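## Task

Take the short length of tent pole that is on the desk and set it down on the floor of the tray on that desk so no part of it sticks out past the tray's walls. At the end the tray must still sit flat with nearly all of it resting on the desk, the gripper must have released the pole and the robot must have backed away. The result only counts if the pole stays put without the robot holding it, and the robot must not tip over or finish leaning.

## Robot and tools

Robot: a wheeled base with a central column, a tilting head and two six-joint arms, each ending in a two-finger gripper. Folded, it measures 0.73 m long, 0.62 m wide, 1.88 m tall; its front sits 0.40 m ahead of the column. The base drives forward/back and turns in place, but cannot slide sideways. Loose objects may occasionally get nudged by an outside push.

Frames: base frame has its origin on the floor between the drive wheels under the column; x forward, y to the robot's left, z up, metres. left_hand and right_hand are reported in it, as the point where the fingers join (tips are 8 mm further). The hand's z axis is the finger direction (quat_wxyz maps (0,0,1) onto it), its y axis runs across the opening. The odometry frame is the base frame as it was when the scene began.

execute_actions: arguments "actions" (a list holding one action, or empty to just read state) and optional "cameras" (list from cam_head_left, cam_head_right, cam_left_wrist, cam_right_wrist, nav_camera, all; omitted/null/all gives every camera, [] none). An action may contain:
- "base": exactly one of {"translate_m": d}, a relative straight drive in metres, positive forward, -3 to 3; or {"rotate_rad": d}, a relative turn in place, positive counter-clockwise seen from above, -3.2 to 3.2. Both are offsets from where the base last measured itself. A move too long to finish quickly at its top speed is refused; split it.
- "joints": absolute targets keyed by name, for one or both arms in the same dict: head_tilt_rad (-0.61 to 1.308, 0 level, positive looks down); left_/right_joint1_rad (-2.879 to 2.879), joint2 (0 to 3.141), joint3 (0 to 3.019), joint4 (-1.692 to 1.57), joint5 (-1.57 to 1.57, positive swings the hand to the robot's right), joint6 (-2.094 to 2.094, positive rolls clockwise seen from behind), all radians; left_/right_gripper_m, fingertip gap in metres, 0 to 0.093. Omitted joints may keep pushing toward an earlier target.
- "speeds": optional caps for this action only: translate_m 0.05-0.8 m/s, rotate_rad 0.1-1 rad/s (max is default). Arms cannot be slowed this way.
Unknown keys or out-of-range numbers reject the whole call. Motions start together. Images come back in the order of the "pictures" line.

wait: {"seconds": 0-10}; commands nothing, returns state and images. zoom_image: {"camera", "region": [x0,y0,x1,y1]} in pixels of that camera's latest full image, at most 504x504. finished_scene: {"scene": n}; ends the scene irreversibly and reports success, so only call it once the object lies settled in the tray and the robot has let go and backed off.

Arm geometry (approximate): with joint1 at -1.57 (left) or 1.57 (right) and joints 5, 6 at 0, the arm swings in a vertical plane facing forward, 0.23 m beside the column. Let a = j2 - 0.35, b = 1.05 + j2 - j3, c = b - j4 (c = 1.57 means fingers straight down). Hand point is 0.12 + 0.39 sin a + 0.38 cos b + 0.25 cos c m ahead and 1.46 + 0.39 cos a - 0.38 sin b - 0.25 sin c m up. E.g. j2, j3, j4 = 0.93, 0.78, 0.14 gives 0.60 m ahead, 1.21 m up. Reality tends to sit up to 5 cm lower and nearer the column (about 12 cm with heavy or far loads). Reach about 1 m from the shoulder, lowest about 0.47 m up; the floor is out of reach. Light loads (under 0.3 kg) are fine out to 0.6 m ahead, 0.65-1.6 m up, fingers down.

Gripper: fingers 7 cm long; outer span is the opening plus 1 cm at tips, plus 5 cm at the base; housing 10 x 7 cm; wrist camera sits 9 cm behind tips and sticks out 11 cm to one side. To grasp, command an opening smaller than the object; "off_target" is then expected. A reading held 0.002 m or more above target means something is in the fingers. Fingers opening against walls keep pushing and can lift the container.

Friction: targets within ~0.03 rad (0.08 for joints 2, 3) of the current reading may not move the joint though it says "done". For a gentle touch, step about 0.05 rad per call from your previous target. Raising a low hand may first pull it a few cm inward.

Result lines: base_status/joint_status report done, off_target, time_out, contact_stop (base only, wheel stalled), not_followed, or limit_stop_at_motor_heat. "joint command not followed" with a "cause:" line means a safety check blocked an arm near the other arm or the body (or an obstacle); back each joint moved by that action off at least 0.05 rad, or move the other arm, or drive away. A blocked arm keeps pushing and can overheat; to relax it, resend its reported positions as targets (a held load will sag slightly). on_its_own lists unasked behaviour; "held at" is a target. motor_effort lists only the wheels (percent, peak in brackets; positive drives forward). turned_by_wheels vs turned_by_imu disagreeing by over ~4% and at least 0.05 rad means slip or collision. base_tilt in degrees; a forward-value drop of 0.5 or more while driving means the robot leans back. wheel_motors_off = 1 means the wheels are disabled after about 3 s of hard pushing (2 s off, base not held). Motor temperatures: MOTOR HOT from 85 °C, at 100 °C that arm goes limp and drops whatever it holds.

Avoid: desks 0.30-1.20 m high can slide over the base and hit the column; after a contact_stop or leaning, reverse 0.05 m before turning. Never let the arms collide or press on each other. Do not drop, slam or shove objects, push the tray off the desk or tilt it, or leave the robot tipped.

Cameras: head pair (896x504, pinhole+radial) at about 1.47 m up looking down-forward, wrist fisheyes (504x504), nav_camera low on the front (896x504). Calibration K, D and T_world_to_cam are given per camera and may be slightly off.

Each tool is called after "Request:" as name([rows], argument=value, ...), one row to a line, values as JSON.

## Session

Request:
execute_actions(actions=[])

Scene clock: 0.00 s.
Joint torques (N m, as the arm reports them, + toward a larger angle): no reading
Motor temperatures (°C, as the motors report them): left_arm=[30 31 40 28 29 30] | right_arm=[30 31 30 30 29 31]
base_odometry: x=+0.000 y=+0.000 heading=+0.000 (m, m, rad; odometry frame)
turned_by_wheels: +0.000 (rad since the last result)
turned_by_imu: +0.000 (rad since the last result)
base_tilt: forward=+0.1 right=+0.0 (deg)
base_status: not commanded
joint_positions: head_tilt_rad=+0.889 left_joint1_rad=-1.561 left_joint2_rad=+0.895 left_joint3_rad=+0.362 left_joint4_rad=-0.904 left_joint5_rad=-0.046 left_joint6_rad=-0.105 left_gripper_m=+0.094 right_joint1_rad=+1.564 right_joint2_rad=+0.859 right_joint3_rad=+0.407 right_joint4_rad=-0.890 right_joint5_rad=-0.028 right_joint6_rad=-0.017 right_gripper_m=+0.094
joint_status: not commanded
wheel_motors_off: 0
motor_effort: left_wheel=+3 right_wheel=+2 (%)
left_hand: x=+0.1267 y=+0.2345 z=+1.2525 quat_wxyz=(+0.439, +0.041, -0.896, -0.047) (m; base frame)
right_hand: x=+0.1604 y=-0.2222 z=+1.2428 quat_wxyz=(+0.398, -0.001, -0.917, -0.014) (m; base frame)
pictures: cam_head_left, cam_head_right, cam_left_wrist, cam_right_wrist, nav_camera
camera_calibration (this result's frames):
cam_head_left: T_world_to_cam=[[0.0385652, -0.996246, -0.077499, 0.143993], [-0.764259, 0.0205578, -0.644581, 1.02811], [0.643755, 0.0840878, -0.760598, 1.05639], [0, 0, 0, 1]] pos_world=[0.100132, 0.0334868, 1.47735]
cam_head_right: T_world_to_cam=[[0.0410154, -0.996837, -0.0680672, 0.0786478], [-0.764013, 0.0126122, -0.645077, 1.02946], [0.643896, 0.0784623, -0.76108, 1.05375], [0, 0, 0, 1]] pos_world=[0.104786, -0.0172644, 1.47142]
cam_left_wrist: T_world_to_cam=[[0.0116619, -0.993941, -0.109298, 0.373556], [-0.0219469, -0.109533, 0.993741, -1.20911], [-0.999691, -0.00919013, -0.0230913, 0.283973], [0, 0, 0, 1]] pos_world=[0.252993, 0.241465, 1.24892]
cam_right_wrist: T_world_to_cam=[[-0.00443646, -0.999455, -0.0327154, -0.177918], [-0.132201, -0.0318424, 0.990711, -1.21608], [-0.991213, 0.00872025, -0.131987, 0.448702], [0, 0, 0, 1]] pos_world=[0.283202, -0.220457, 1.25819]
Images, in order (width x height): cam_head_left 896x504, cam_head_right 896x504, cam_left_wrist 504x504, cam_right_wrist 504x504, nav_camera 896x504.

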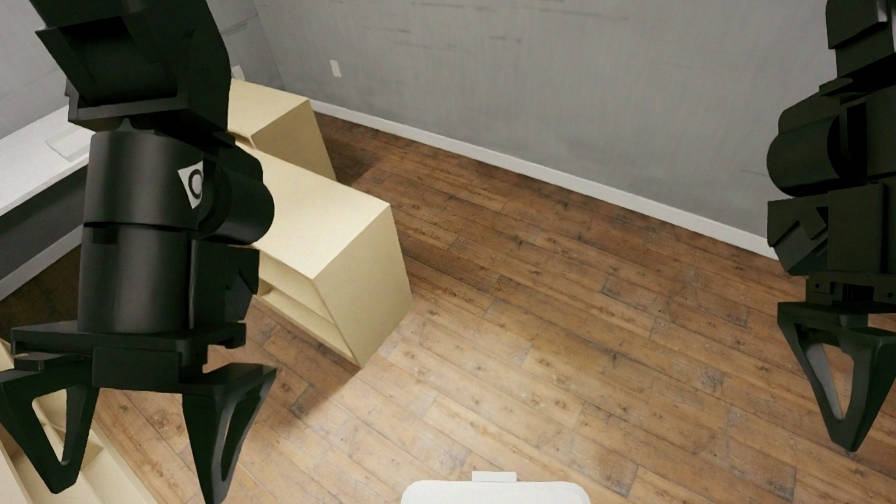

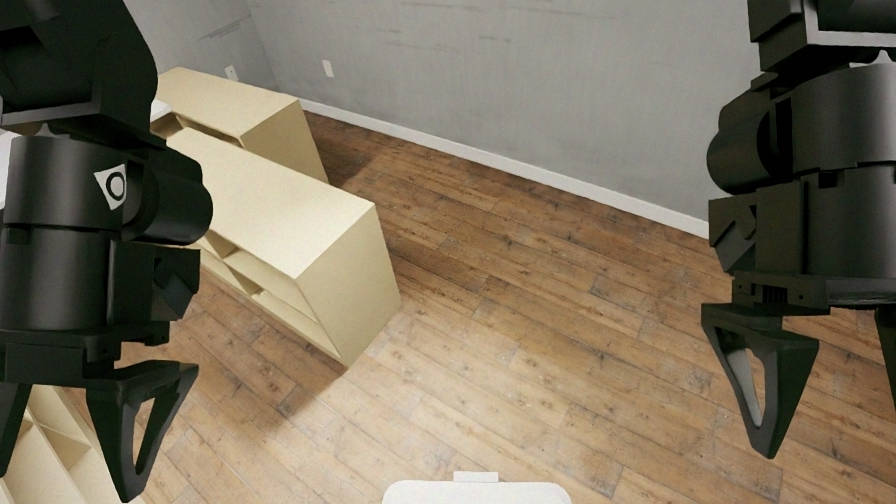

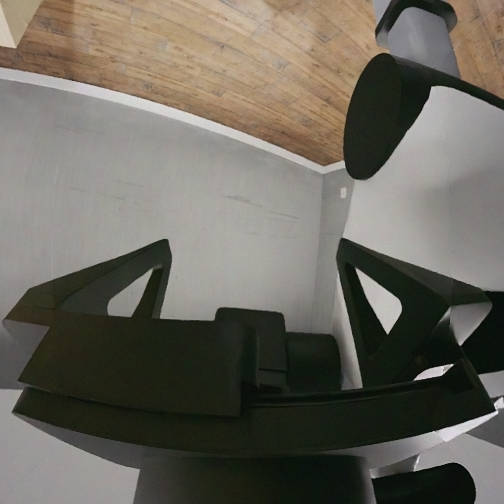

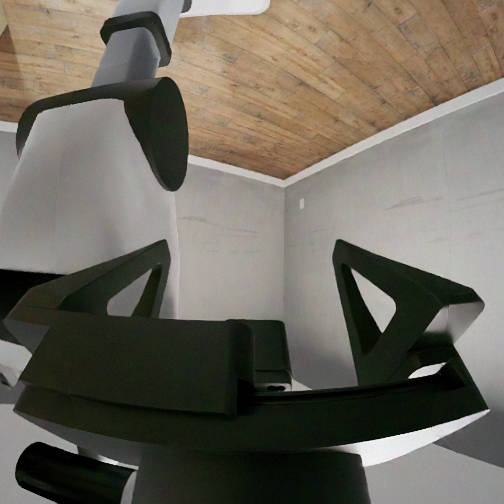

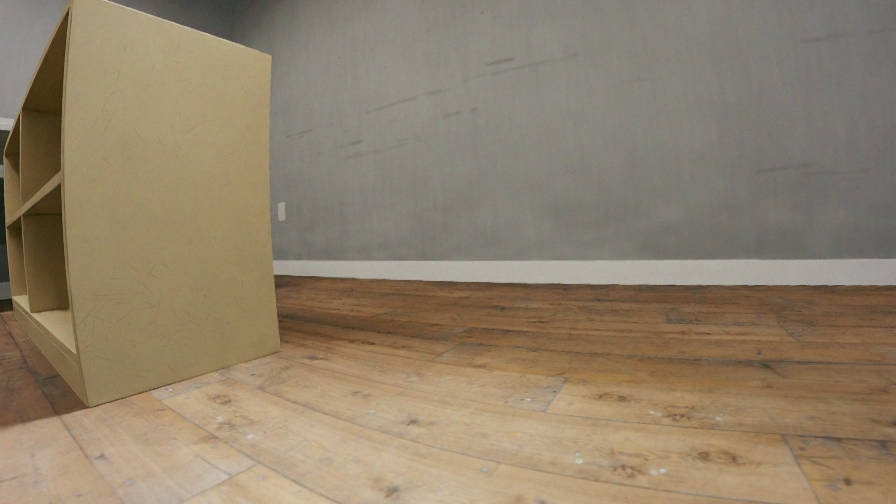

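Request:
zoom_image(camera="cam_head_left", region=[220, 180, 460, 400])

Request:
zoom_image(camera="cam_head_left", region=[0, 300, 240, 504])

Request:
zoom_image(camera="cam_head_right", region=[160, 180, 420, 400])

Request:
zoom_image(camera="cam_head_right", region=[0, 330, 200, 504])

Region (220, 180, 460, 400) of cam_head_left's 896x504 image, scaled by 2.100, with more detail than that image has; it fills the top 462 rows of this view, and the rest is white.

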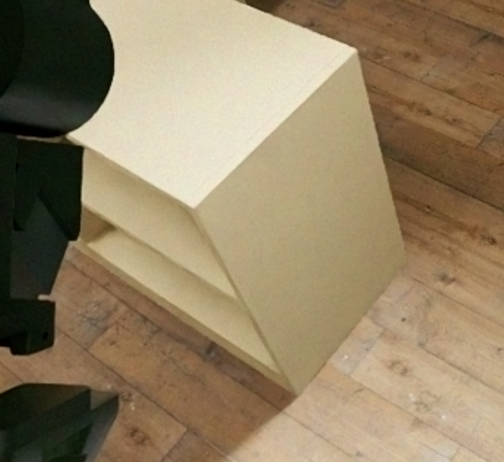

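Region (0, 300, 240, 504) of cam_head_left's 896x504 image, scaled by 2.100, with more detail than that image has; it fills the top 428 rows of this view, and the rest is white.

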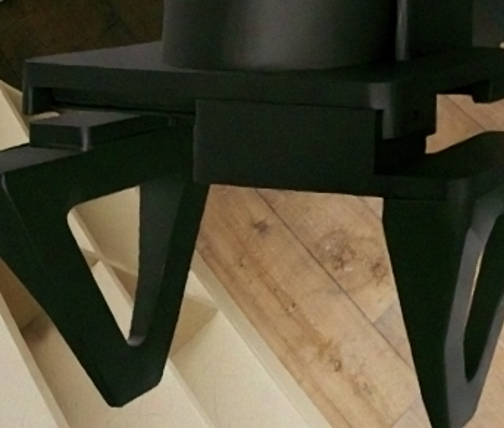

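Region (160, 180, 420, 400) of cam_head_right's 896x504 image, scaled by 1.938, with more detail than that image has; it fills the top 426 rows of this view, and the rest is white.

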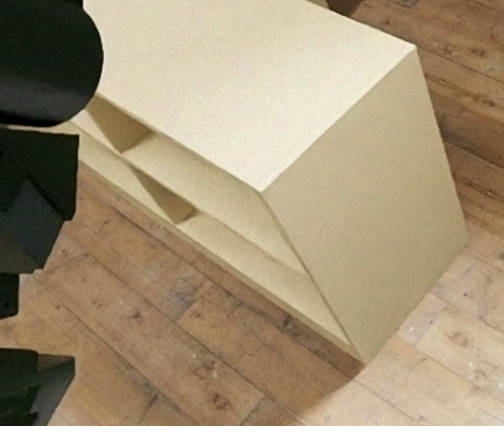

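Region (0, 330, 200, 504) of cam_head_right's 896x504 image, scaled by 2.520, with more detail than that image has; it fills the top 438 rows of this view, and the rest is white.

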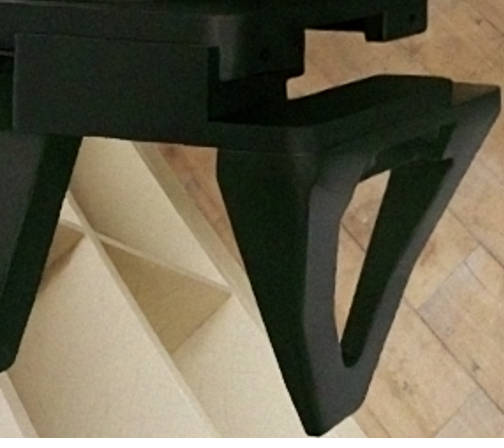

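Request:
execute_actions([
  {"base": {"rotate_rad": 1.05}, "joints": {"head_tilt_rad": 0.65}},
], cameras=["cam_head_left", "cam_head_right", "nav_camera"])

Scene clock: 33.47 s.
Joint torques (N m, as the arm reports them, + toward a larger angle): left_arm=[-0.57 -7.55 -1.05 -1.18 -0.1   0.01] | right_arm=[ 2.08 -5.14 -0.29 -1.23 -0.06  0.  ]
Motor temperatures (°C, as the motors report them): left_arm=[30 31 39 28 29 30] | right_arm=[30 31 30 30 29 31]
base_odometry: x=+0.000 y=+0.000 heading=+1.049 (m, m, rad; odometry frame)
turned_by_wheels: +1.049 (rad since the last result)
turned_by_imu: +1.048 (rad since the last result)
base_tilt: forward=+0.0 right=+0.0 (deg)
base_status: done
joint_positions: head_tilt_rad=+0.667 left_joint1_rad=-1.561 left_joint2_rad=+0.895 left_joint3_rad=+0.362 left_joint4_rad=-0.904 left_joint5_rad=-0.046 left_joint6_rad=-0.105 left_gripper_m=+0.094 right_joint1_rad=+1.564 right_joint2_rad=+0.859 right_joint3_rad=+0.408 right_joint4_rad=-0.890 right_joint5_rad=-0.028 right_joint6_rad=-0.017 right_gripper_m=+0.094
joint_status: all done
wheel_motors_off: 0
motor_effort: left_wheel=-5(48) right_wheel=+8(42) (%)
left_hand: x=+0.1267 y=+0.2345 z=+1.2525 quat_wxyz=(+0.439, +0.041, -0.896, -0.047) (m; base frame)
right_hand: x=+0.1610 y=-0.2222 z=+1.2426 quat_wxyz=(+0.397, -0.001, -0.918, -0.014) (m; base frame)
pictures: cam_head_left, cam_head_right, nav_camera
camera_calibration (this result's frames):
cam_head_left: T_world_to_cam=[[0.0546808, -0.996246, -0.0671073, 0.127183], [-0.603601, 0.0205578, -0.797022, 1.25484], [0.795409, 0.0840878, -0.600211, 0.801813], [0, 0, 0, 1]] pos_world=[0.112695, 0.0334868, 1.48992]
cam_head_right: T_world_to_cam=[[0.0549944, -0.996837, -0.0573675, 0.0614713], [-0.603251, 0.0126122, -0.797451, 1.25607], [0.795653, 0.0784623, -0.60065, 0.799102], [0, 0, 0, 1]] pos_world=[0.11854, -0.0172644, 1.48516]
Images, in order (width x height): cam_head_left 896x504, cam_head_right 896x504, nav_camera 896x504.

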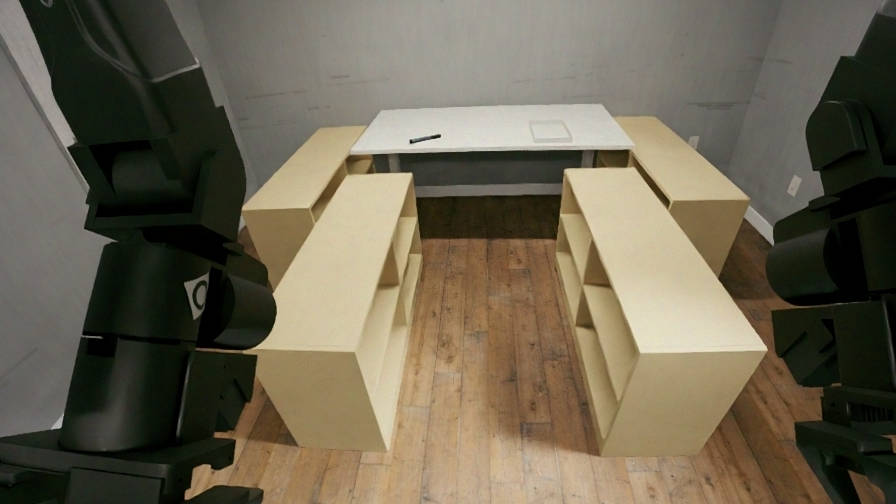

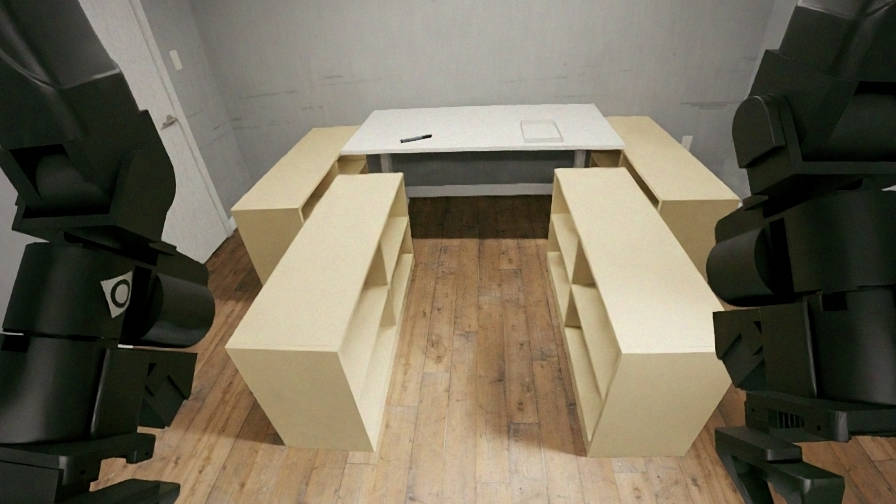

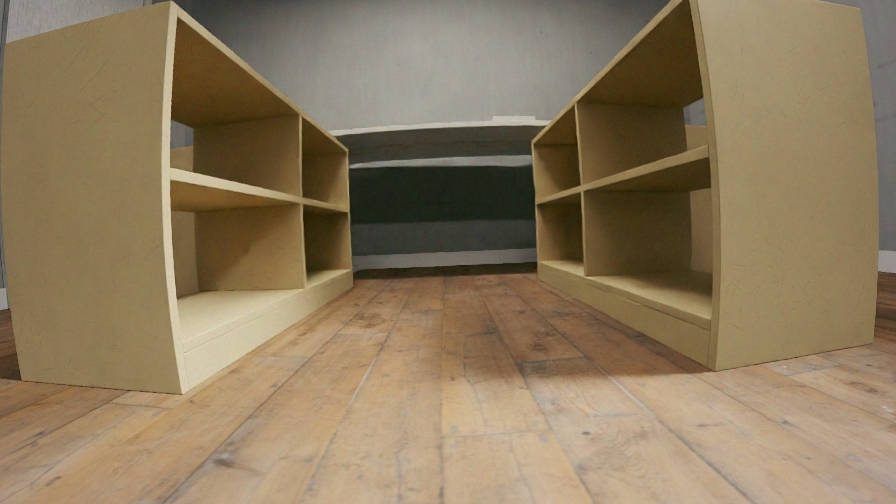

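Request:
zoom_image(camera="cam_head_left", region=[350, 220, 640, 480])

Request:
zoom_image(camera="nav_camera", region=[300, 90, 600, 320])

Request:
zoom_image(camera="cam_head_left", region=[330, 80, 660, 220])

Region (350, 220, 640, 480) of cam_head_left's 896x504 image, scaled by 1.738, with more detail than that image has; it fills the top 452 rows of this view, and the rest is white.

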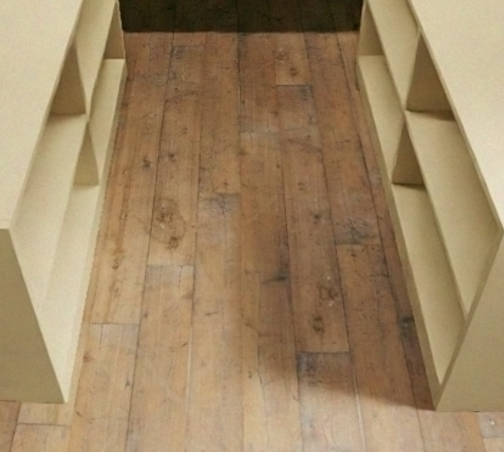

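Region (300, 90, 600, 320) of nav_camera's 896x504 image, scaled by 1.680, with more detail than that image has; it fills the top 386 rows of this view, and the rest is white.

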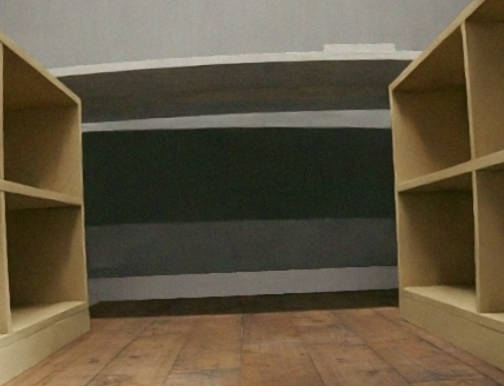

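Region (330, 80, 660, 220) of cam_head_left's 896x504 image, scaled by 1.527, with more detail than that image has; it fills the top 214 rows of this view, and the rest is white.

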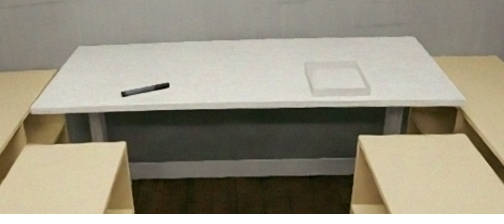

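Request:
execute_actions([
  {"base": {"translate_m": 1.85}, "joints": {"head_tilt_rad": 1.05, "left_joint1_rad": -1.399, "left_joint2_rad": 1.88, "left_joint3_rad": 1.09, "left_joint4_rad": 0.275, "left_joint5_rad": 0.149, "left_joint6_rad": 1.20, "right_joint1_rad": 1.95, "right_joint2_rad": 0.45, "right_joint3_rad": 2.2, "right_joint4_rad": -1.3}},
], cameras=["cam_head_left", "cam_head_right", "cam_left_wrist", "nav_camera"])

Scene clock: 131.53 s.
Joint torques (N m, as the arm reports them, + toward a larger angle): left_arm=[  1.11 -15.25  -2.01   0.28  -0.02   0.12] | right_arm=[-15.19  24.29  27.28  16.81  -1.63   0.61]
Motor temperatures (°C, as the motors report them): left_arm=[30 31 38 28 29 30] | right_arm=[30 33 43 33 30 31]
base_odometry: x=+0.810 y=+1.397 heading=+0.960 (m, m, rad; odometry frame)
turned_by_wheels: -0.089 (rad since the last result)
turned_by_imu: -0.447 (rad since the last result)
base_tilt: forward=+0.0 right=+0.0 (deg)
base_status: translate_m contact_stop (by the wheels' count: +1.615 of +1.850)
joint_positions: head_tilt_rad=+1.054 left_joint1_rad=-1.394 left_joint2_rad=+1.872 left_joint3_rad=+1.097 left_joint4_rad=+0.278 left_joint5_rad=+0.150 left_joint6_rad=+1.192 left_gripper_m=+0.094 right_joint1_rad=+2.054 right_joint2_rad=+0.049 right_joint3_rad=+1.971 right_joint4_rad=-1.667 right_joint5_rad=-0.003 right_joint6_rad=-0.074 right_gripper_m=+0.094
joint_status: right_joint1_rad off_target (ended at +2.054, target +1.950); right_joint2_rad off_target (ended at +0.049, target +0.450); right_joint3_rad off_target (ended at +1.971, target +2.200); right_joint4_rad off_target (ended at -1.667, target -1.300); the others done
wheel_motors_off: 0
motor_effort: left_wheel=+3(88) right_wheel=+15(95) (%)
left_hand: x=+0.4166 y=+0.3201 z=+0.8648 quat_wxyz=(-0.012, -0.526, -0.850, -0.011) (m; base frame)
right_hand: x=+0.4430 y=-0.3393 z=+1.9178 quat_wxyz=(-0.377, +0.066, -0.896, -0.225) (m; base frame)
pictures: cam_head_left, cam_head_right, cam_left_wrist, nav_camera
camera_calibration (this result's frames):
cam_head_left: T_world_to_cam=[[0.0253265, -0.996246, -0.0827765, 0.152782], [-0.859664, 0.0205578, -0.510445, 0.826311], [0.510231, 0.0840878, -0.855917, 1.20986], [0, 0, 0, 1]] pos_world=[0.0891731, 0.0334868, 1.46997]
cam_head_right: T_world_to_cam=[[0.029291, -0.996837, -0.0738745, 0.0881773], [-0.859503, 0.0126122, -0.510975, 0.827712], [0.510291, 0.0784623, -0.856415, 1.20725], [0, 0, 0, 1]] pos_world=[0.0927907, -0.0172644, 1.46336]
cam_left_wrist: T_world_to_cam=[[-0.902855, -0.427863, -0.0422641, 0.554744], [-0.369061, 0.72082, 0.586697, -0.577261], [-0.220561, 0.5453, -0.808703, 0.742965], [0, 0, 0, 1]] pos_world=[0.451678, 0.248316, 0.962961]
Images, in order (width x height): cam_head_left 896x504, cam_head_right 896x504, cam_left_wrist 504x504, nav_camera 896x504.

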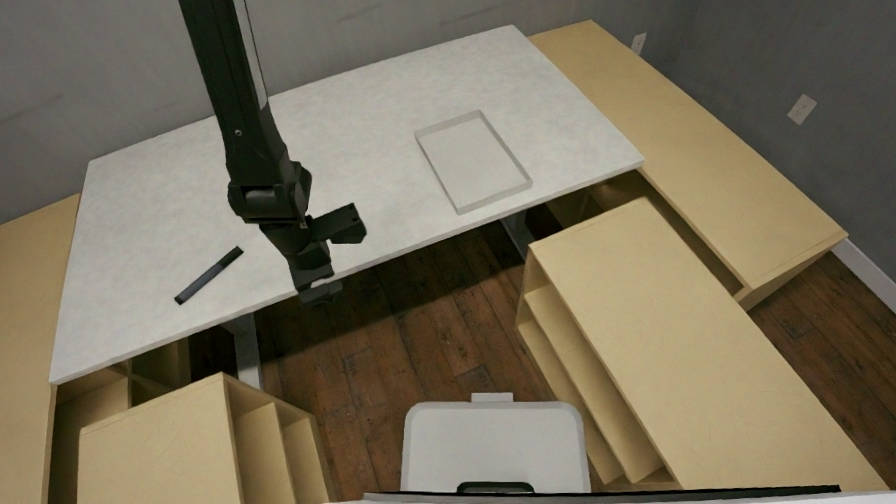

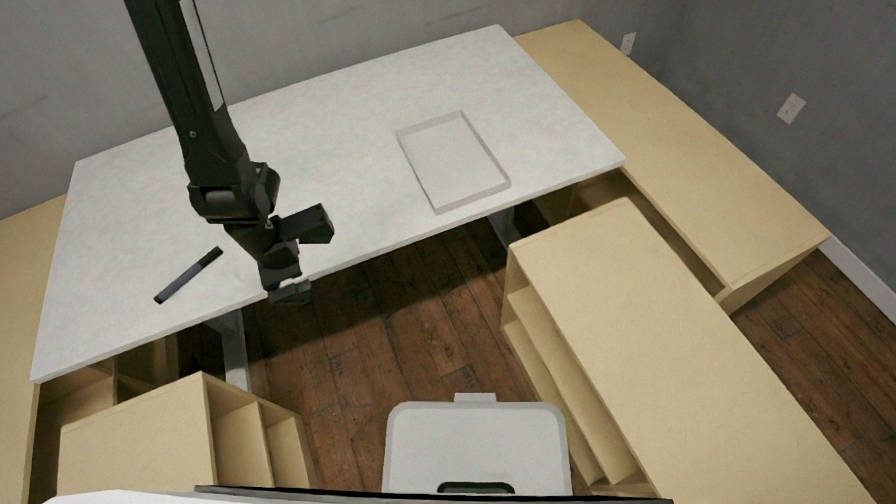

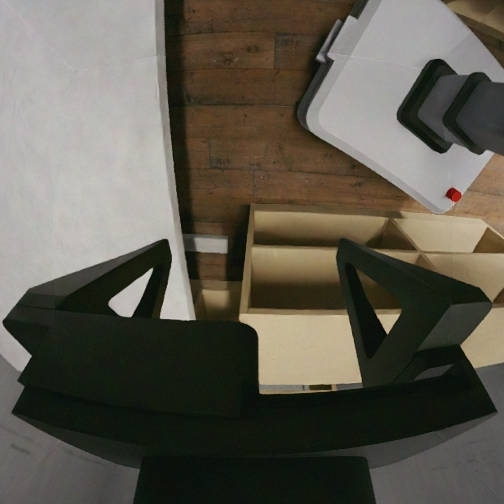

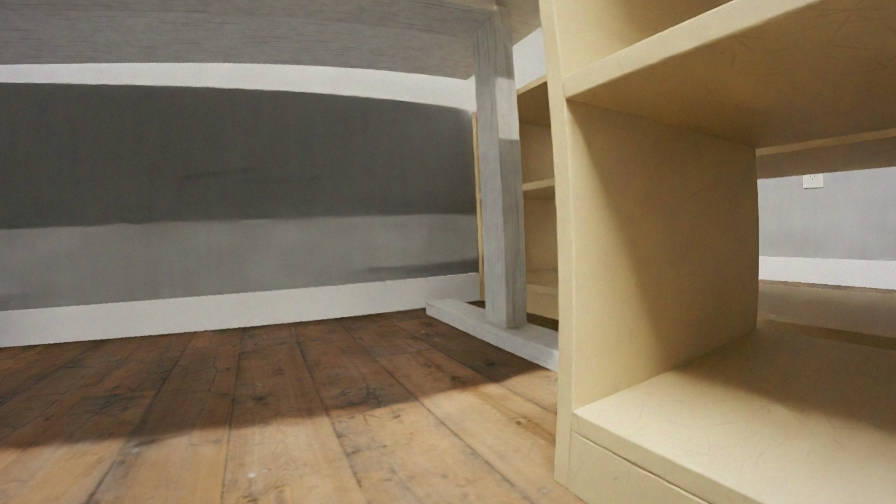

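Request:
execute_actions(actions=[])

Scene clock: 165.03 s.
Joint torques (N m, as the arm reports them, + toward a larger angle): left_arm=[  1.12 -15.    -2.06   0.33  -0.05   0.11] | right_arm=[-15.05  24.24  27.25  16.78  -1.63   0.58]
Motor temperatures (°C, as the motors report them): left_arm=[30 32 38 28 29 30] | right_arm=[32 38 75 43 33 31]
base_odometry: x=+0.810 y=+1.397 heading=+0.960 (m, m, rad; odometry frame)
turned_by_wheels: +0.000 (rad since the last result)
turned_by_imu: -0.001 (rad since the last result)
base_tilt: forward=+0.0 right=+0.0 (deg)
base_status: translate_m contact_stop (by the wheels' count: +1.615 of +1.850)
joint_positions: head_tilt_rad=+1.054 left_joint1_rad=-1.394 left_joint2_rad=+1.872 left_joint3_rad=+1.097 left_joint4_rad=+0.278 left_joint5_rad=+0.150 left_joint6_rad=+1.192 left_gripper_m=+0.094 right_joint1_rad=+2.054 right_joint2_rad=+0.049 right_joint3_rad=+1.971 right_joint4_rad=-1.667 right_joint5_rad=-0.003 right_joint6_rad=-0.074 right_gripper_m=+0.094
joint_status: right_joint1_rad off_target (ended at +2.054, target +1.950); right_joint2_rad off_target (ended at +0.049, target +0.450); right_joint3_rad off_target (ended at +1.971, target +2.200); right_joint4_rad off_target (ended at -1.667, target -1.300); the others done
wheel_motors_off: 0
motor_effort: left_wheel=+3(88) right_wheel=+15(95) (%)
left_hand: x=+0.4166 y=+0.3201 z=+0.8648 quat_wxyz=(-0.012, -0.526, -0.850, -0.011) (m; base frame)
right_hand: x=+0.4430 y=-0.3393 z=+1.9178 quat_wxyz=(-0.377, +0.066, -0.896, -0.225) (m; base frame)
pictures: cam_head_left, cam_head_right, cam_left_wrist, cam_right_wrist, nav_camera
camera_calibration (this result's frames):
cam_head_left: T_world_to_cam=[[0.0253265, -0.996246, -0.0827765, 0.152782], [-0.859664, 0.0205578, -0.510445, 0.826311], [0.510231, 0.0840878, -0.855917, 1.20986], [0, 0, 0, 1]] pos_world=[0.0891731, 0.0334868, 1.46997]
cam_head_right: T_world_to_cam=[[0.029291, -0.996837, -0.0738745, 0.0881773], [-0.859503, 0.0126122, -0.510975, 0.827712], [0.510291, 0.0784623, -0.856415, 1.20725], [0, 0, 0, 1]] pos_world=[0.0927906, -0.0172644, 1.46336]
cam_left_wrist: T_world_to_cam=[[-0.902855, -0.427863, -0.0422641, 0.554744], [-0.369061, 0.72082, 0.586697, -0.577261], [-0.220561, 0.5453, -0.808703, 0.742965], [0, 0, 0, 1]] pos_world=[0.451678, 0.248316, 0.962961]
cam_right_wrist: T_world_to_cam=[[0.294483, -0.891442, -0.344398, 0.230331], [-0.948492, -0.228591, -0.219337, 0.76433], [0.1168, 0.39125, -0.912842, 1.95534], [0, 0, 0, 1]] pos_world=[0.428749, -0.384983, 2.03189]
Images, in order (width x height): cam_head_left 896x504, cam_head_right 896x504, cam_left_wrist 504x504, cam_right_wrist 504x504, nav_camera 896x504.

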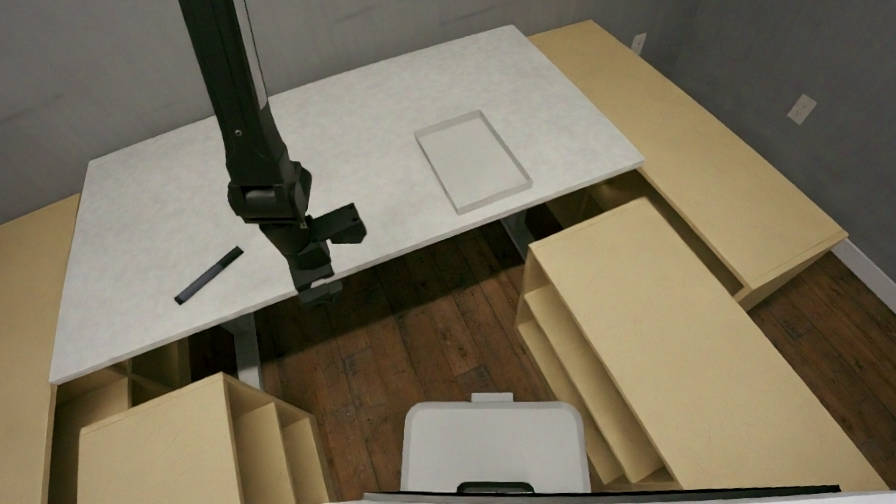

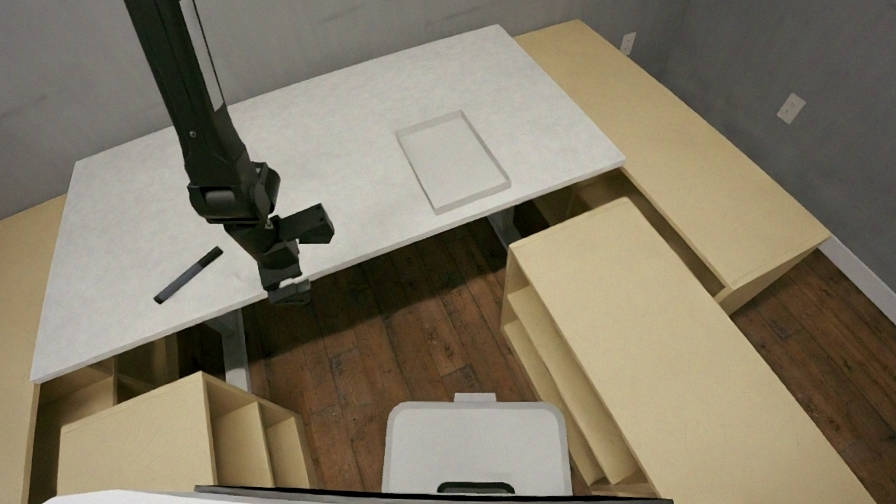

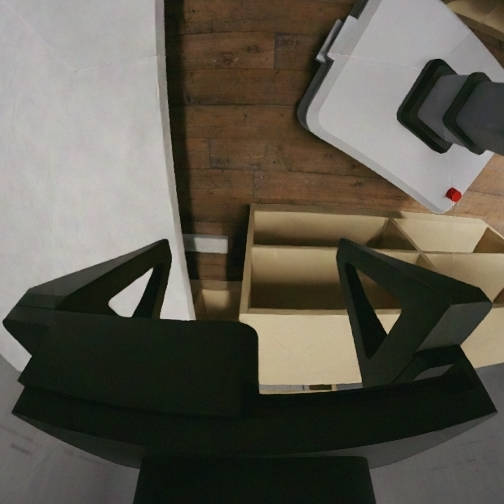

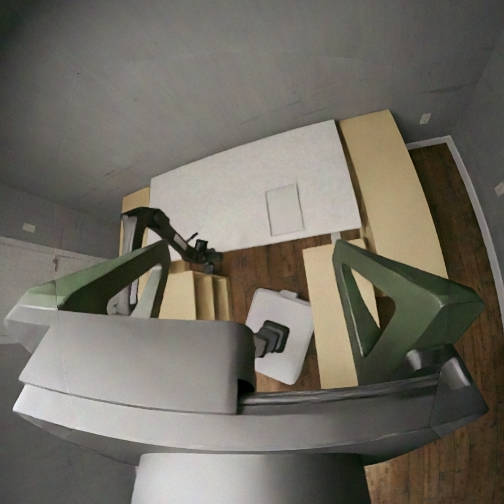

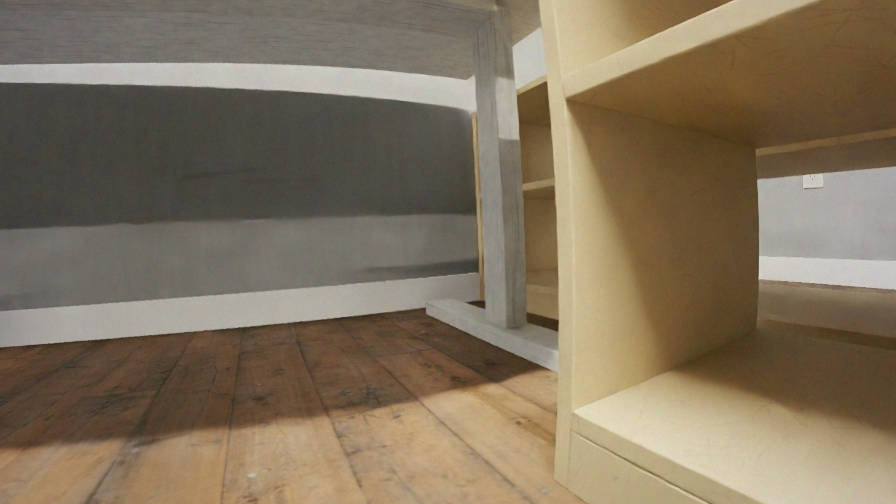

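Request:
execute_actions([
  {"base": {"translate_m": -0.06}, "joints": {"right_joint1_rad": 2.054, "right_joint2_rad": 0.049, "right_joint3_rad": 1.5, "right_joint4_rad": -1.6, "right_joint5_rad": 0.0, "right_joint6_rad": -0.07}},
], cameras=["cam_head_left", "cam_right_wrist"])

Scene clock: 170.80 s.
Joint torques (N m, as the arm reports them, + toward a larger angle): left_arm=[  1.09 -14.64  -1.77   0.28  -0.04   0.11] | right_arm=[-3.47 -1.91  9.52  0.87 -0.52  0.09]
Motor temperatures (°C, as the motors report them): left_arm=[30 32 38 28 29 30] | right_arm=[32 38 73 43 33 31]
base_odometry: x=+0.775 y=+1.348 heading=+0.960 (m, m, rad; odometry frame)
turned_by_wheels: +0.000 (rad since the last result)
turned_by_imu: -0.002 (rad since the last result)
base_tilt: forward=+0.0 right=+0.0 (deg)
base_status: done
joint_positions: head_tilt_rad=+1.054 left_joint1_rad=-1.394 left_joint2_rad=+1.874 left_joint3_rad=+1.094 left_joint4_rad=+0.278 left_joint5_rad=+0.150 left_joint6_rad=+1.192 left_gripper_m=+0.094 right_joint1_rad=+2.051 right_joint2_rad=+0.050 right_joint3_rad=+1.488 right_joint4_rad=-1.590 right_joint5_rad=+0.003 right_joint6_rad=-0.080 right_gripper_m=+0.094
joint_status: all done
wheel_motors_off: 0
motor_effort: left_wheel=-4(36) right_wheel=-5(23) (%)
left_hand: x=+0.4136 y=+0.3196 z=+0.8648 quat_wxyz=(-0.010, -0.526, -0.851, -0.010) (m; base frame)
right_hand: x=+0.4576 y=-0.2533 z=+1.7347 quat_wxyz=(-0.188, +0.117, -0.951, -0.215) (m; base frame)
pictures: cam_head_left, cam_right_wrist
camera_calibration (this result's frames):
cam_head_left: T_world_to_cam=[[0.0253265, -0.996246, -0.0827765, 0.152782], [-0.859664, 0.0205578, -0.510445, 0.826311], [0.510231, 0.0840878, -0.855917, 1.20986], [0, 0, 0, 1]] pos_world=[0.0891731, 0.0334868, 1.46997]
cam_right_wrist: T_world_to_cam=[[0.312766, -0.878824, -0.360343, 0.262123], [-0.910387, -0.385558, 0.150134, 0.0594896], [-0.270874, 0.281094, -0.920659, 1.91592], [0, 0, 0, 1]] pos_world=[0.491149, -0.285258, 1.84943]
Images, in order (width x height): cam_head_left 896x504, cam_right_wrist 504x504.

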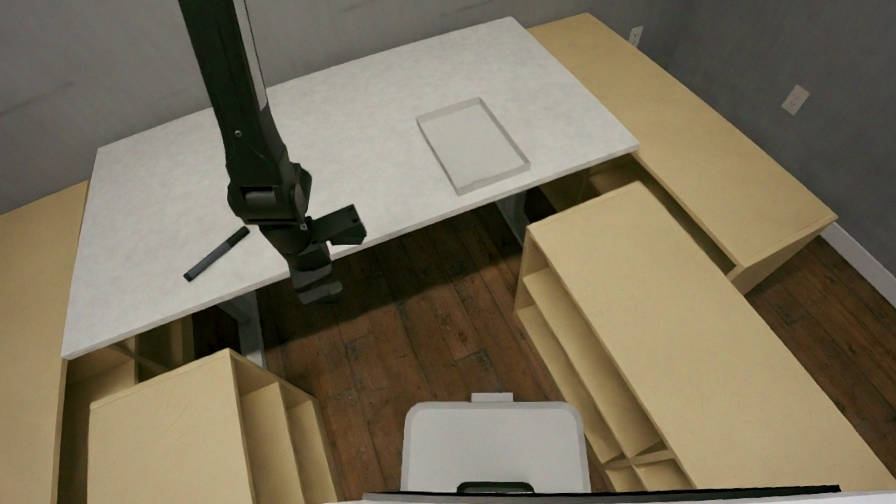

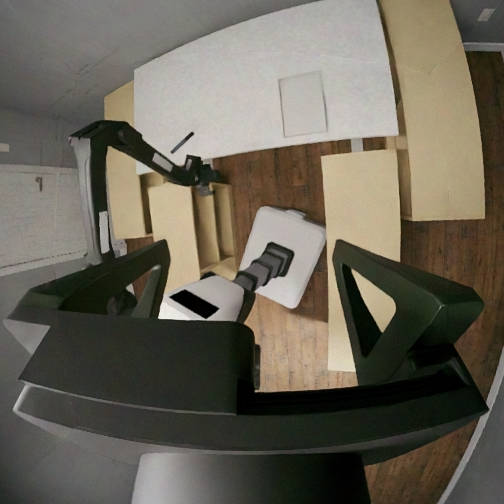

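Request:
execute_actions([
  {"base": {"rotate_rad": 0.40}, "joints": {"right_joint1_rad": 1.5, "right_joint2_rad": 0.8, "right_joint3_rad": 0.45, "right_joint4_rad": -0.9, "right_joint5_rad": 0.0, "right_joint6_rad": 0.0, "left_joint1_rad": -1.236, "left_joint2_rad": 2.16, "left_joint3_rad": 1.17, "left_joint4_rad": 0.445, "left_joint5_rad": 0.289, "left_joint6_rad": 1.277}},
], cameras=["cam_head_left", "nav_camera"])

Scene clock: 292.67 s.
Joint torques (N m, as the arm reports them, + toward a larger angle): left_arm=[  2.89 -13.98  -2.98   0.41   0.18   0.11] | right_arm=[ 0.92 -5.81  0.82 -0.23 -0.03  0.1 ]
Motor temperatures (°C, as the motors report them): left_arm=[30 33 36 28 29 30] | right_arm=[30 31 43 32 30 31]
base_odometry: x=+0.775 y=+1.348 heading=+1.357 (m, m, rad; odometry frame)
turned_by_wheels: +0.398 (rad since the last result)
turned_by_imu: +0.395 (rad since the last result)
base_tilt: forward=+0.1 right=+0.0 (deg)
base_status: done
joint_positions: head_tilt_rad=+1.054 left_joint1_rad=-1.221 left_joint2_rad=+2.175 left_joint3_rad=+1.170 left_joint4_rad=+0.443 left_joint5_rad=+0.285 left_joint6_rad=+1.268 left_gripper_m=+0.094 right_joint1_rad=+1.505 right_joint2_rad=+0.810 right_joint3_rad=+0.447 right_joint4_rad=-0.917 right_joint5_rad=+0.001 right_joint6_rad=-0.010 right_gripper_m=+0.094
joint_status: all done
wheel_motors_off: 0
motor_effort: left_wheel=-1(54) right_wheel=+1(40) (%)
left_hand: x=+0.2969 y=+0.4192 z=+0.8030 quat_wxyz=(+0.009, -0.516, -0.856, -0.003) (m; base frame)
right_hand: x=+0.1880 y=-0.2413 z=+1.2451 quat_wxyz=(+0.369, -0.021, -0.929, +0.019) (m; base frame)
pictures: cam_head_left, nav_camera
camera_calibration (this result's frames):
cam_head_left: T_world_to_cam=[[0.0253265, -0.996246, -0.0827765, 0.152782], [-0.859664, 0.0205578, -0.510445, 0.826311], [0.510231, 0.0840878, -0.855917, 1.20986], [0, 0, 0, 1]] pos_world=[0.0891732, 0.0334868, 1.46997]
Images, in order (width x height): cam_head_left 896x504, nav_camera 896x504.

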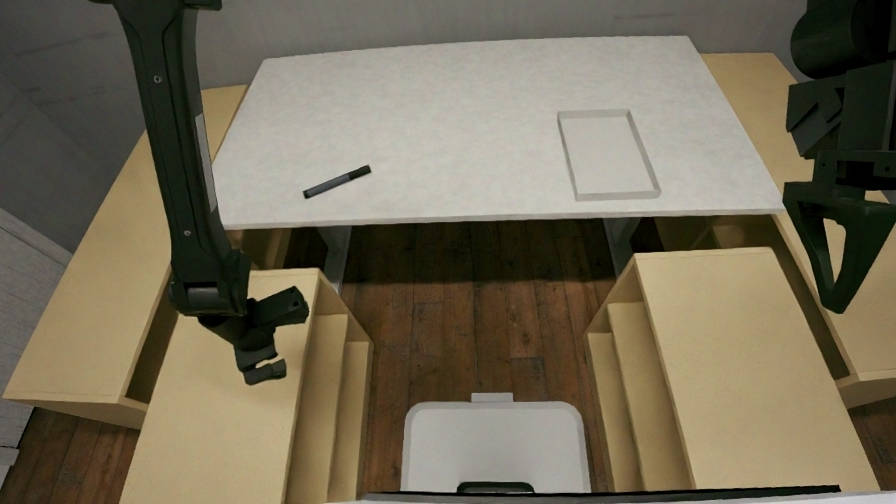

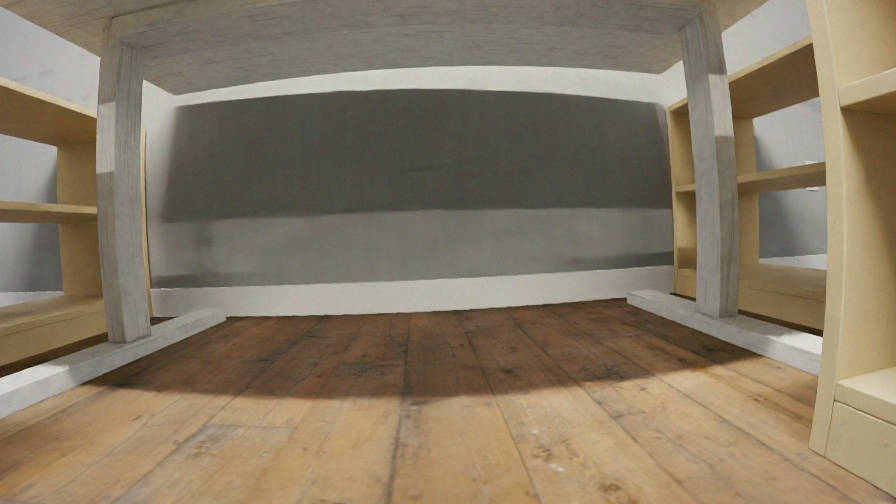

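Request:
zoom_image(camera="cam_head_left", region=[260, 130, 420, 250])

Request:
zoom_image(camera="cam_head_left", region=[530, 90, 690, 230])

Region (260, 130, 420, 250) of cam_head_left's 896x504 image, scaled by 3.150, with more detail than that image has; it fills the top 378 rows of this view, and the rest is white.

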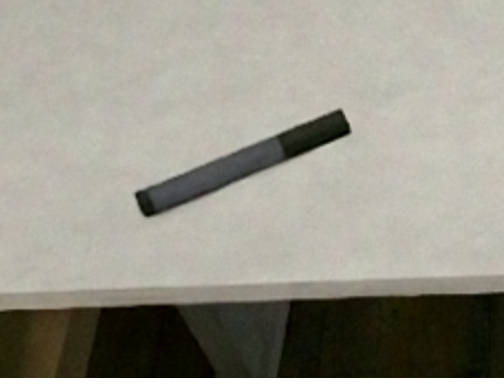

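Region (530, 90, 690, 230) of cam_head_left's 896x504 image, scaled by 3.150, with more detail than that image has; it fills the top 441 rows of this view, and the rest is white.

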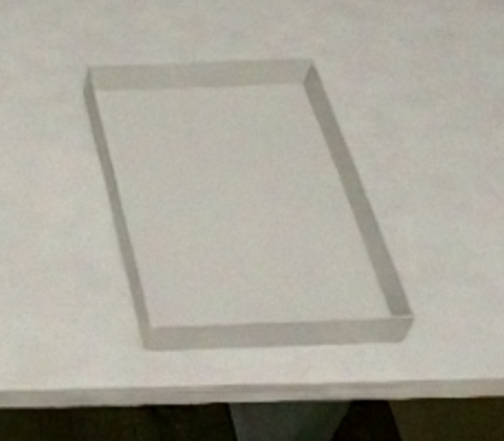

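Request:
execute_actions([
  {"base": {"translate_m": 0.44}},
], cameras=["cam_head_left", "cam_left_wrist"])

Scene clock: 346.07 s.
Joint torques (N m, as the arm reports them, + toward a larger angle): left_arm=[  2.91 -12.63  -2.91   0.38   0.19   0.13] | right_arm=[ 1.39 -5.25  0.39 -0.16 -0.06  0.1 ]
Motor temperatures (°C, as the motors report them): left_arm=[30 33 36 28 29 30] | right_arm=[30 31 38 32 30 31]
base_odometry: x=+0.868 y=+1.778 heading=+1.358 (m, m, rad; odometry frame)
turned_by_wheels: +0.001 (rad since the last result)
turned_by_imu: -0.002 (rad since the last result)
base_tilt: forward=+0.0 right=+0.0 (deg)
base_status: done
joint_positions: head_tilt_rad=+1.054 left_joint1_rad=-1.222 left_joint2_rad=+2.162 left_joint3_rad=+1.173 left_joint4_rad=+0.443 left_joint5_rad=+0.285 left_joint6_rad=+1.268 left_gripper_m=+0.094 right_joint1_rad=+1.505 right_joint2_rad=+0.806 right_joint3_rad=+0.452 right_joint4_rad=-0.914 right_joint5_rad=+0.001 right_joint6_rad=-0.010 right_gripper_m=+0.094
joint_status: not commanded
wheel_motors_off: 0
motor_effort: left_wheel=+0(38) right_wheel=+0(65) (%)
left_hand: x=+0.3078 y=+0.4194 z=+0.8049 quat_wxyz=(+0.003, -0.518, -0.855, -0.007) (m; base frame)
right_hand: x=+0.1924 y=-0.2415 z=+1.2443 quat_wxyz=(+0.363, -0.021, -0.931, +0.019) (m; base frame)
pictures: cam_head_left, cam_left_wrist
camera_calibration (this result's frames):
cam_head_left: T_world_to_cam=[[0.0253265, -0.996246, -0.0827765, 0.152782], [-0.859664, 0.0205578, -0.510445, 0.826311], [0.510231, 0.0840878, -0.855917, 1.20986], [0, 0, 0, 1]] pos_world=[0.0891731, 0.0334868, 1.46997]
cam_left_wrist: T_world_to_cam=[[-0.896092, -0.443448, -0.0193316, 0.482423], [-0.363784, 0.708762, 0.604415, -0.6647], [-0.254325, 0.548644, -0.796435, 0.615533], [0, 0, 0, 1]] pos_world=[0.347034, 0.347335, 0.901313]
Images, in order (width x height): cam_head_left 896x504, cam_left_wrist 504x504.

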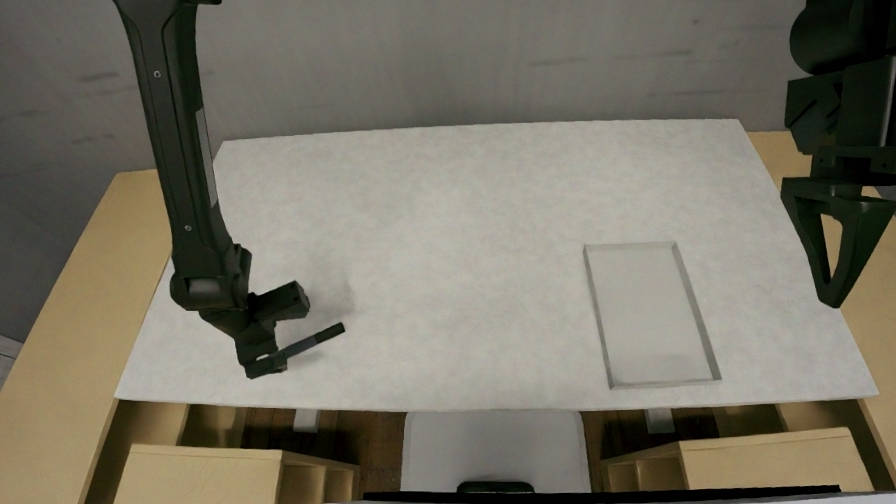

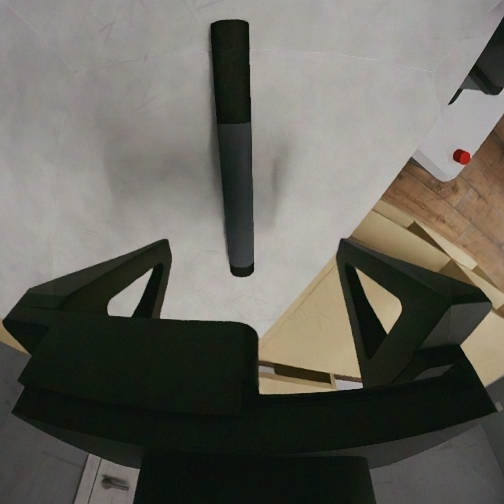

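Request:
execute_actions([
  {"joints": {"left_joint1_rad": -1.285, "left_joint2_rad": 2.20, "left_joint3_rad": 1.285, "left_joint4_rad": 0.37, "left_joint5_rad": 0.255}},
], cameras=["cam_left_wrist"])

Scene clock: 430.53 s.
Joint torques (N m, as the arm reports them, + toward a larger angle): left_arm=[  3.34 -13.28  -2.7    0.06  -0.12   0.13] | right_arm=[ 1.16 -5.5   0.38 -0.39 -0.05  0.11]
Motor temperatures (°C, as the motors report them): left_arm=[31 33 36 28 29 30] | right_arm=[30 31 37 32 29 31]
base_odometry: x=+0.868 y=+1.778 heading=+1.358 (m, m, rad; odometry frame)
turned_by_wheels: +0.000 (rad since the last result)
turned_by_imu: -0.001 (rad since the last result)
base_tilt: forward=+0.0 right=+0.0 (deg)
base_status: not commanded
joint_positions: head_tilt_rad=+1.054 left_joint1_rad=-1.286 left_joint2_rad=+2.198 left_joint3_rad=+1.289 left_joint4_rad=+0.379 left_joint5_rad=+0.258 left_joint6_rad=+1.268 left_gripper_m=+0.094 right_joint1_rad=+1.505 right_joint2_rad=+0.806 right_joint3_rad=+0.452 right_joint4_rad=-0.914 right_joint5_rad=+0.001 right_joint6_rad=-0.010 right_gripper_m=+0.094
joint_status: all done
wheel_motors_off: 0
motor_effort: left_wheel=+2(5) right_wheel=-2(2) (%)
left_hand: x=+0.3397 y=+0.3910 z=+0.7706 quat_wxyz=(-0.008, -0.534, -0.846, +0.001) (m; base frame)
right_hand: x=+0.1924 y=-0.2415 z=+1.2443 quat_wxyz=(+0.363, -0.021, -0.931, +0.019) (m; base frame)
pictures: cam_left_wrist
camera_calibration (this result's frames):
cam_left_wrist: T_world_to_cam=[[-0.911147, -0.411693, -0.0178806, 0.489347], [-0.344258, 0.736619, 0.582133, -0.612519], [-0.226489, 0.536565, -0.812897, 0.619795], [0, 0, 0, 1]] pos_world=[0.375379, 0.320094, 0.869147]
Images, in order (width x height): cam_left_wrist 504x504.

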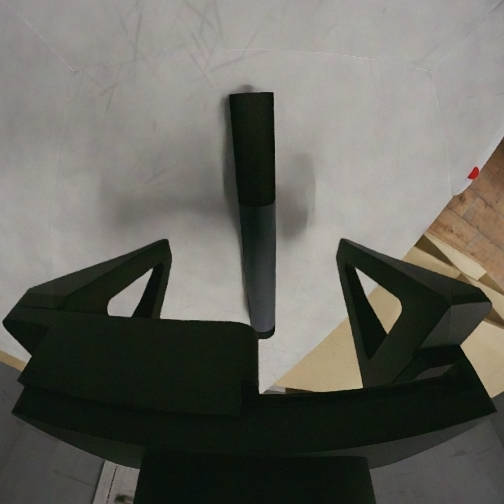

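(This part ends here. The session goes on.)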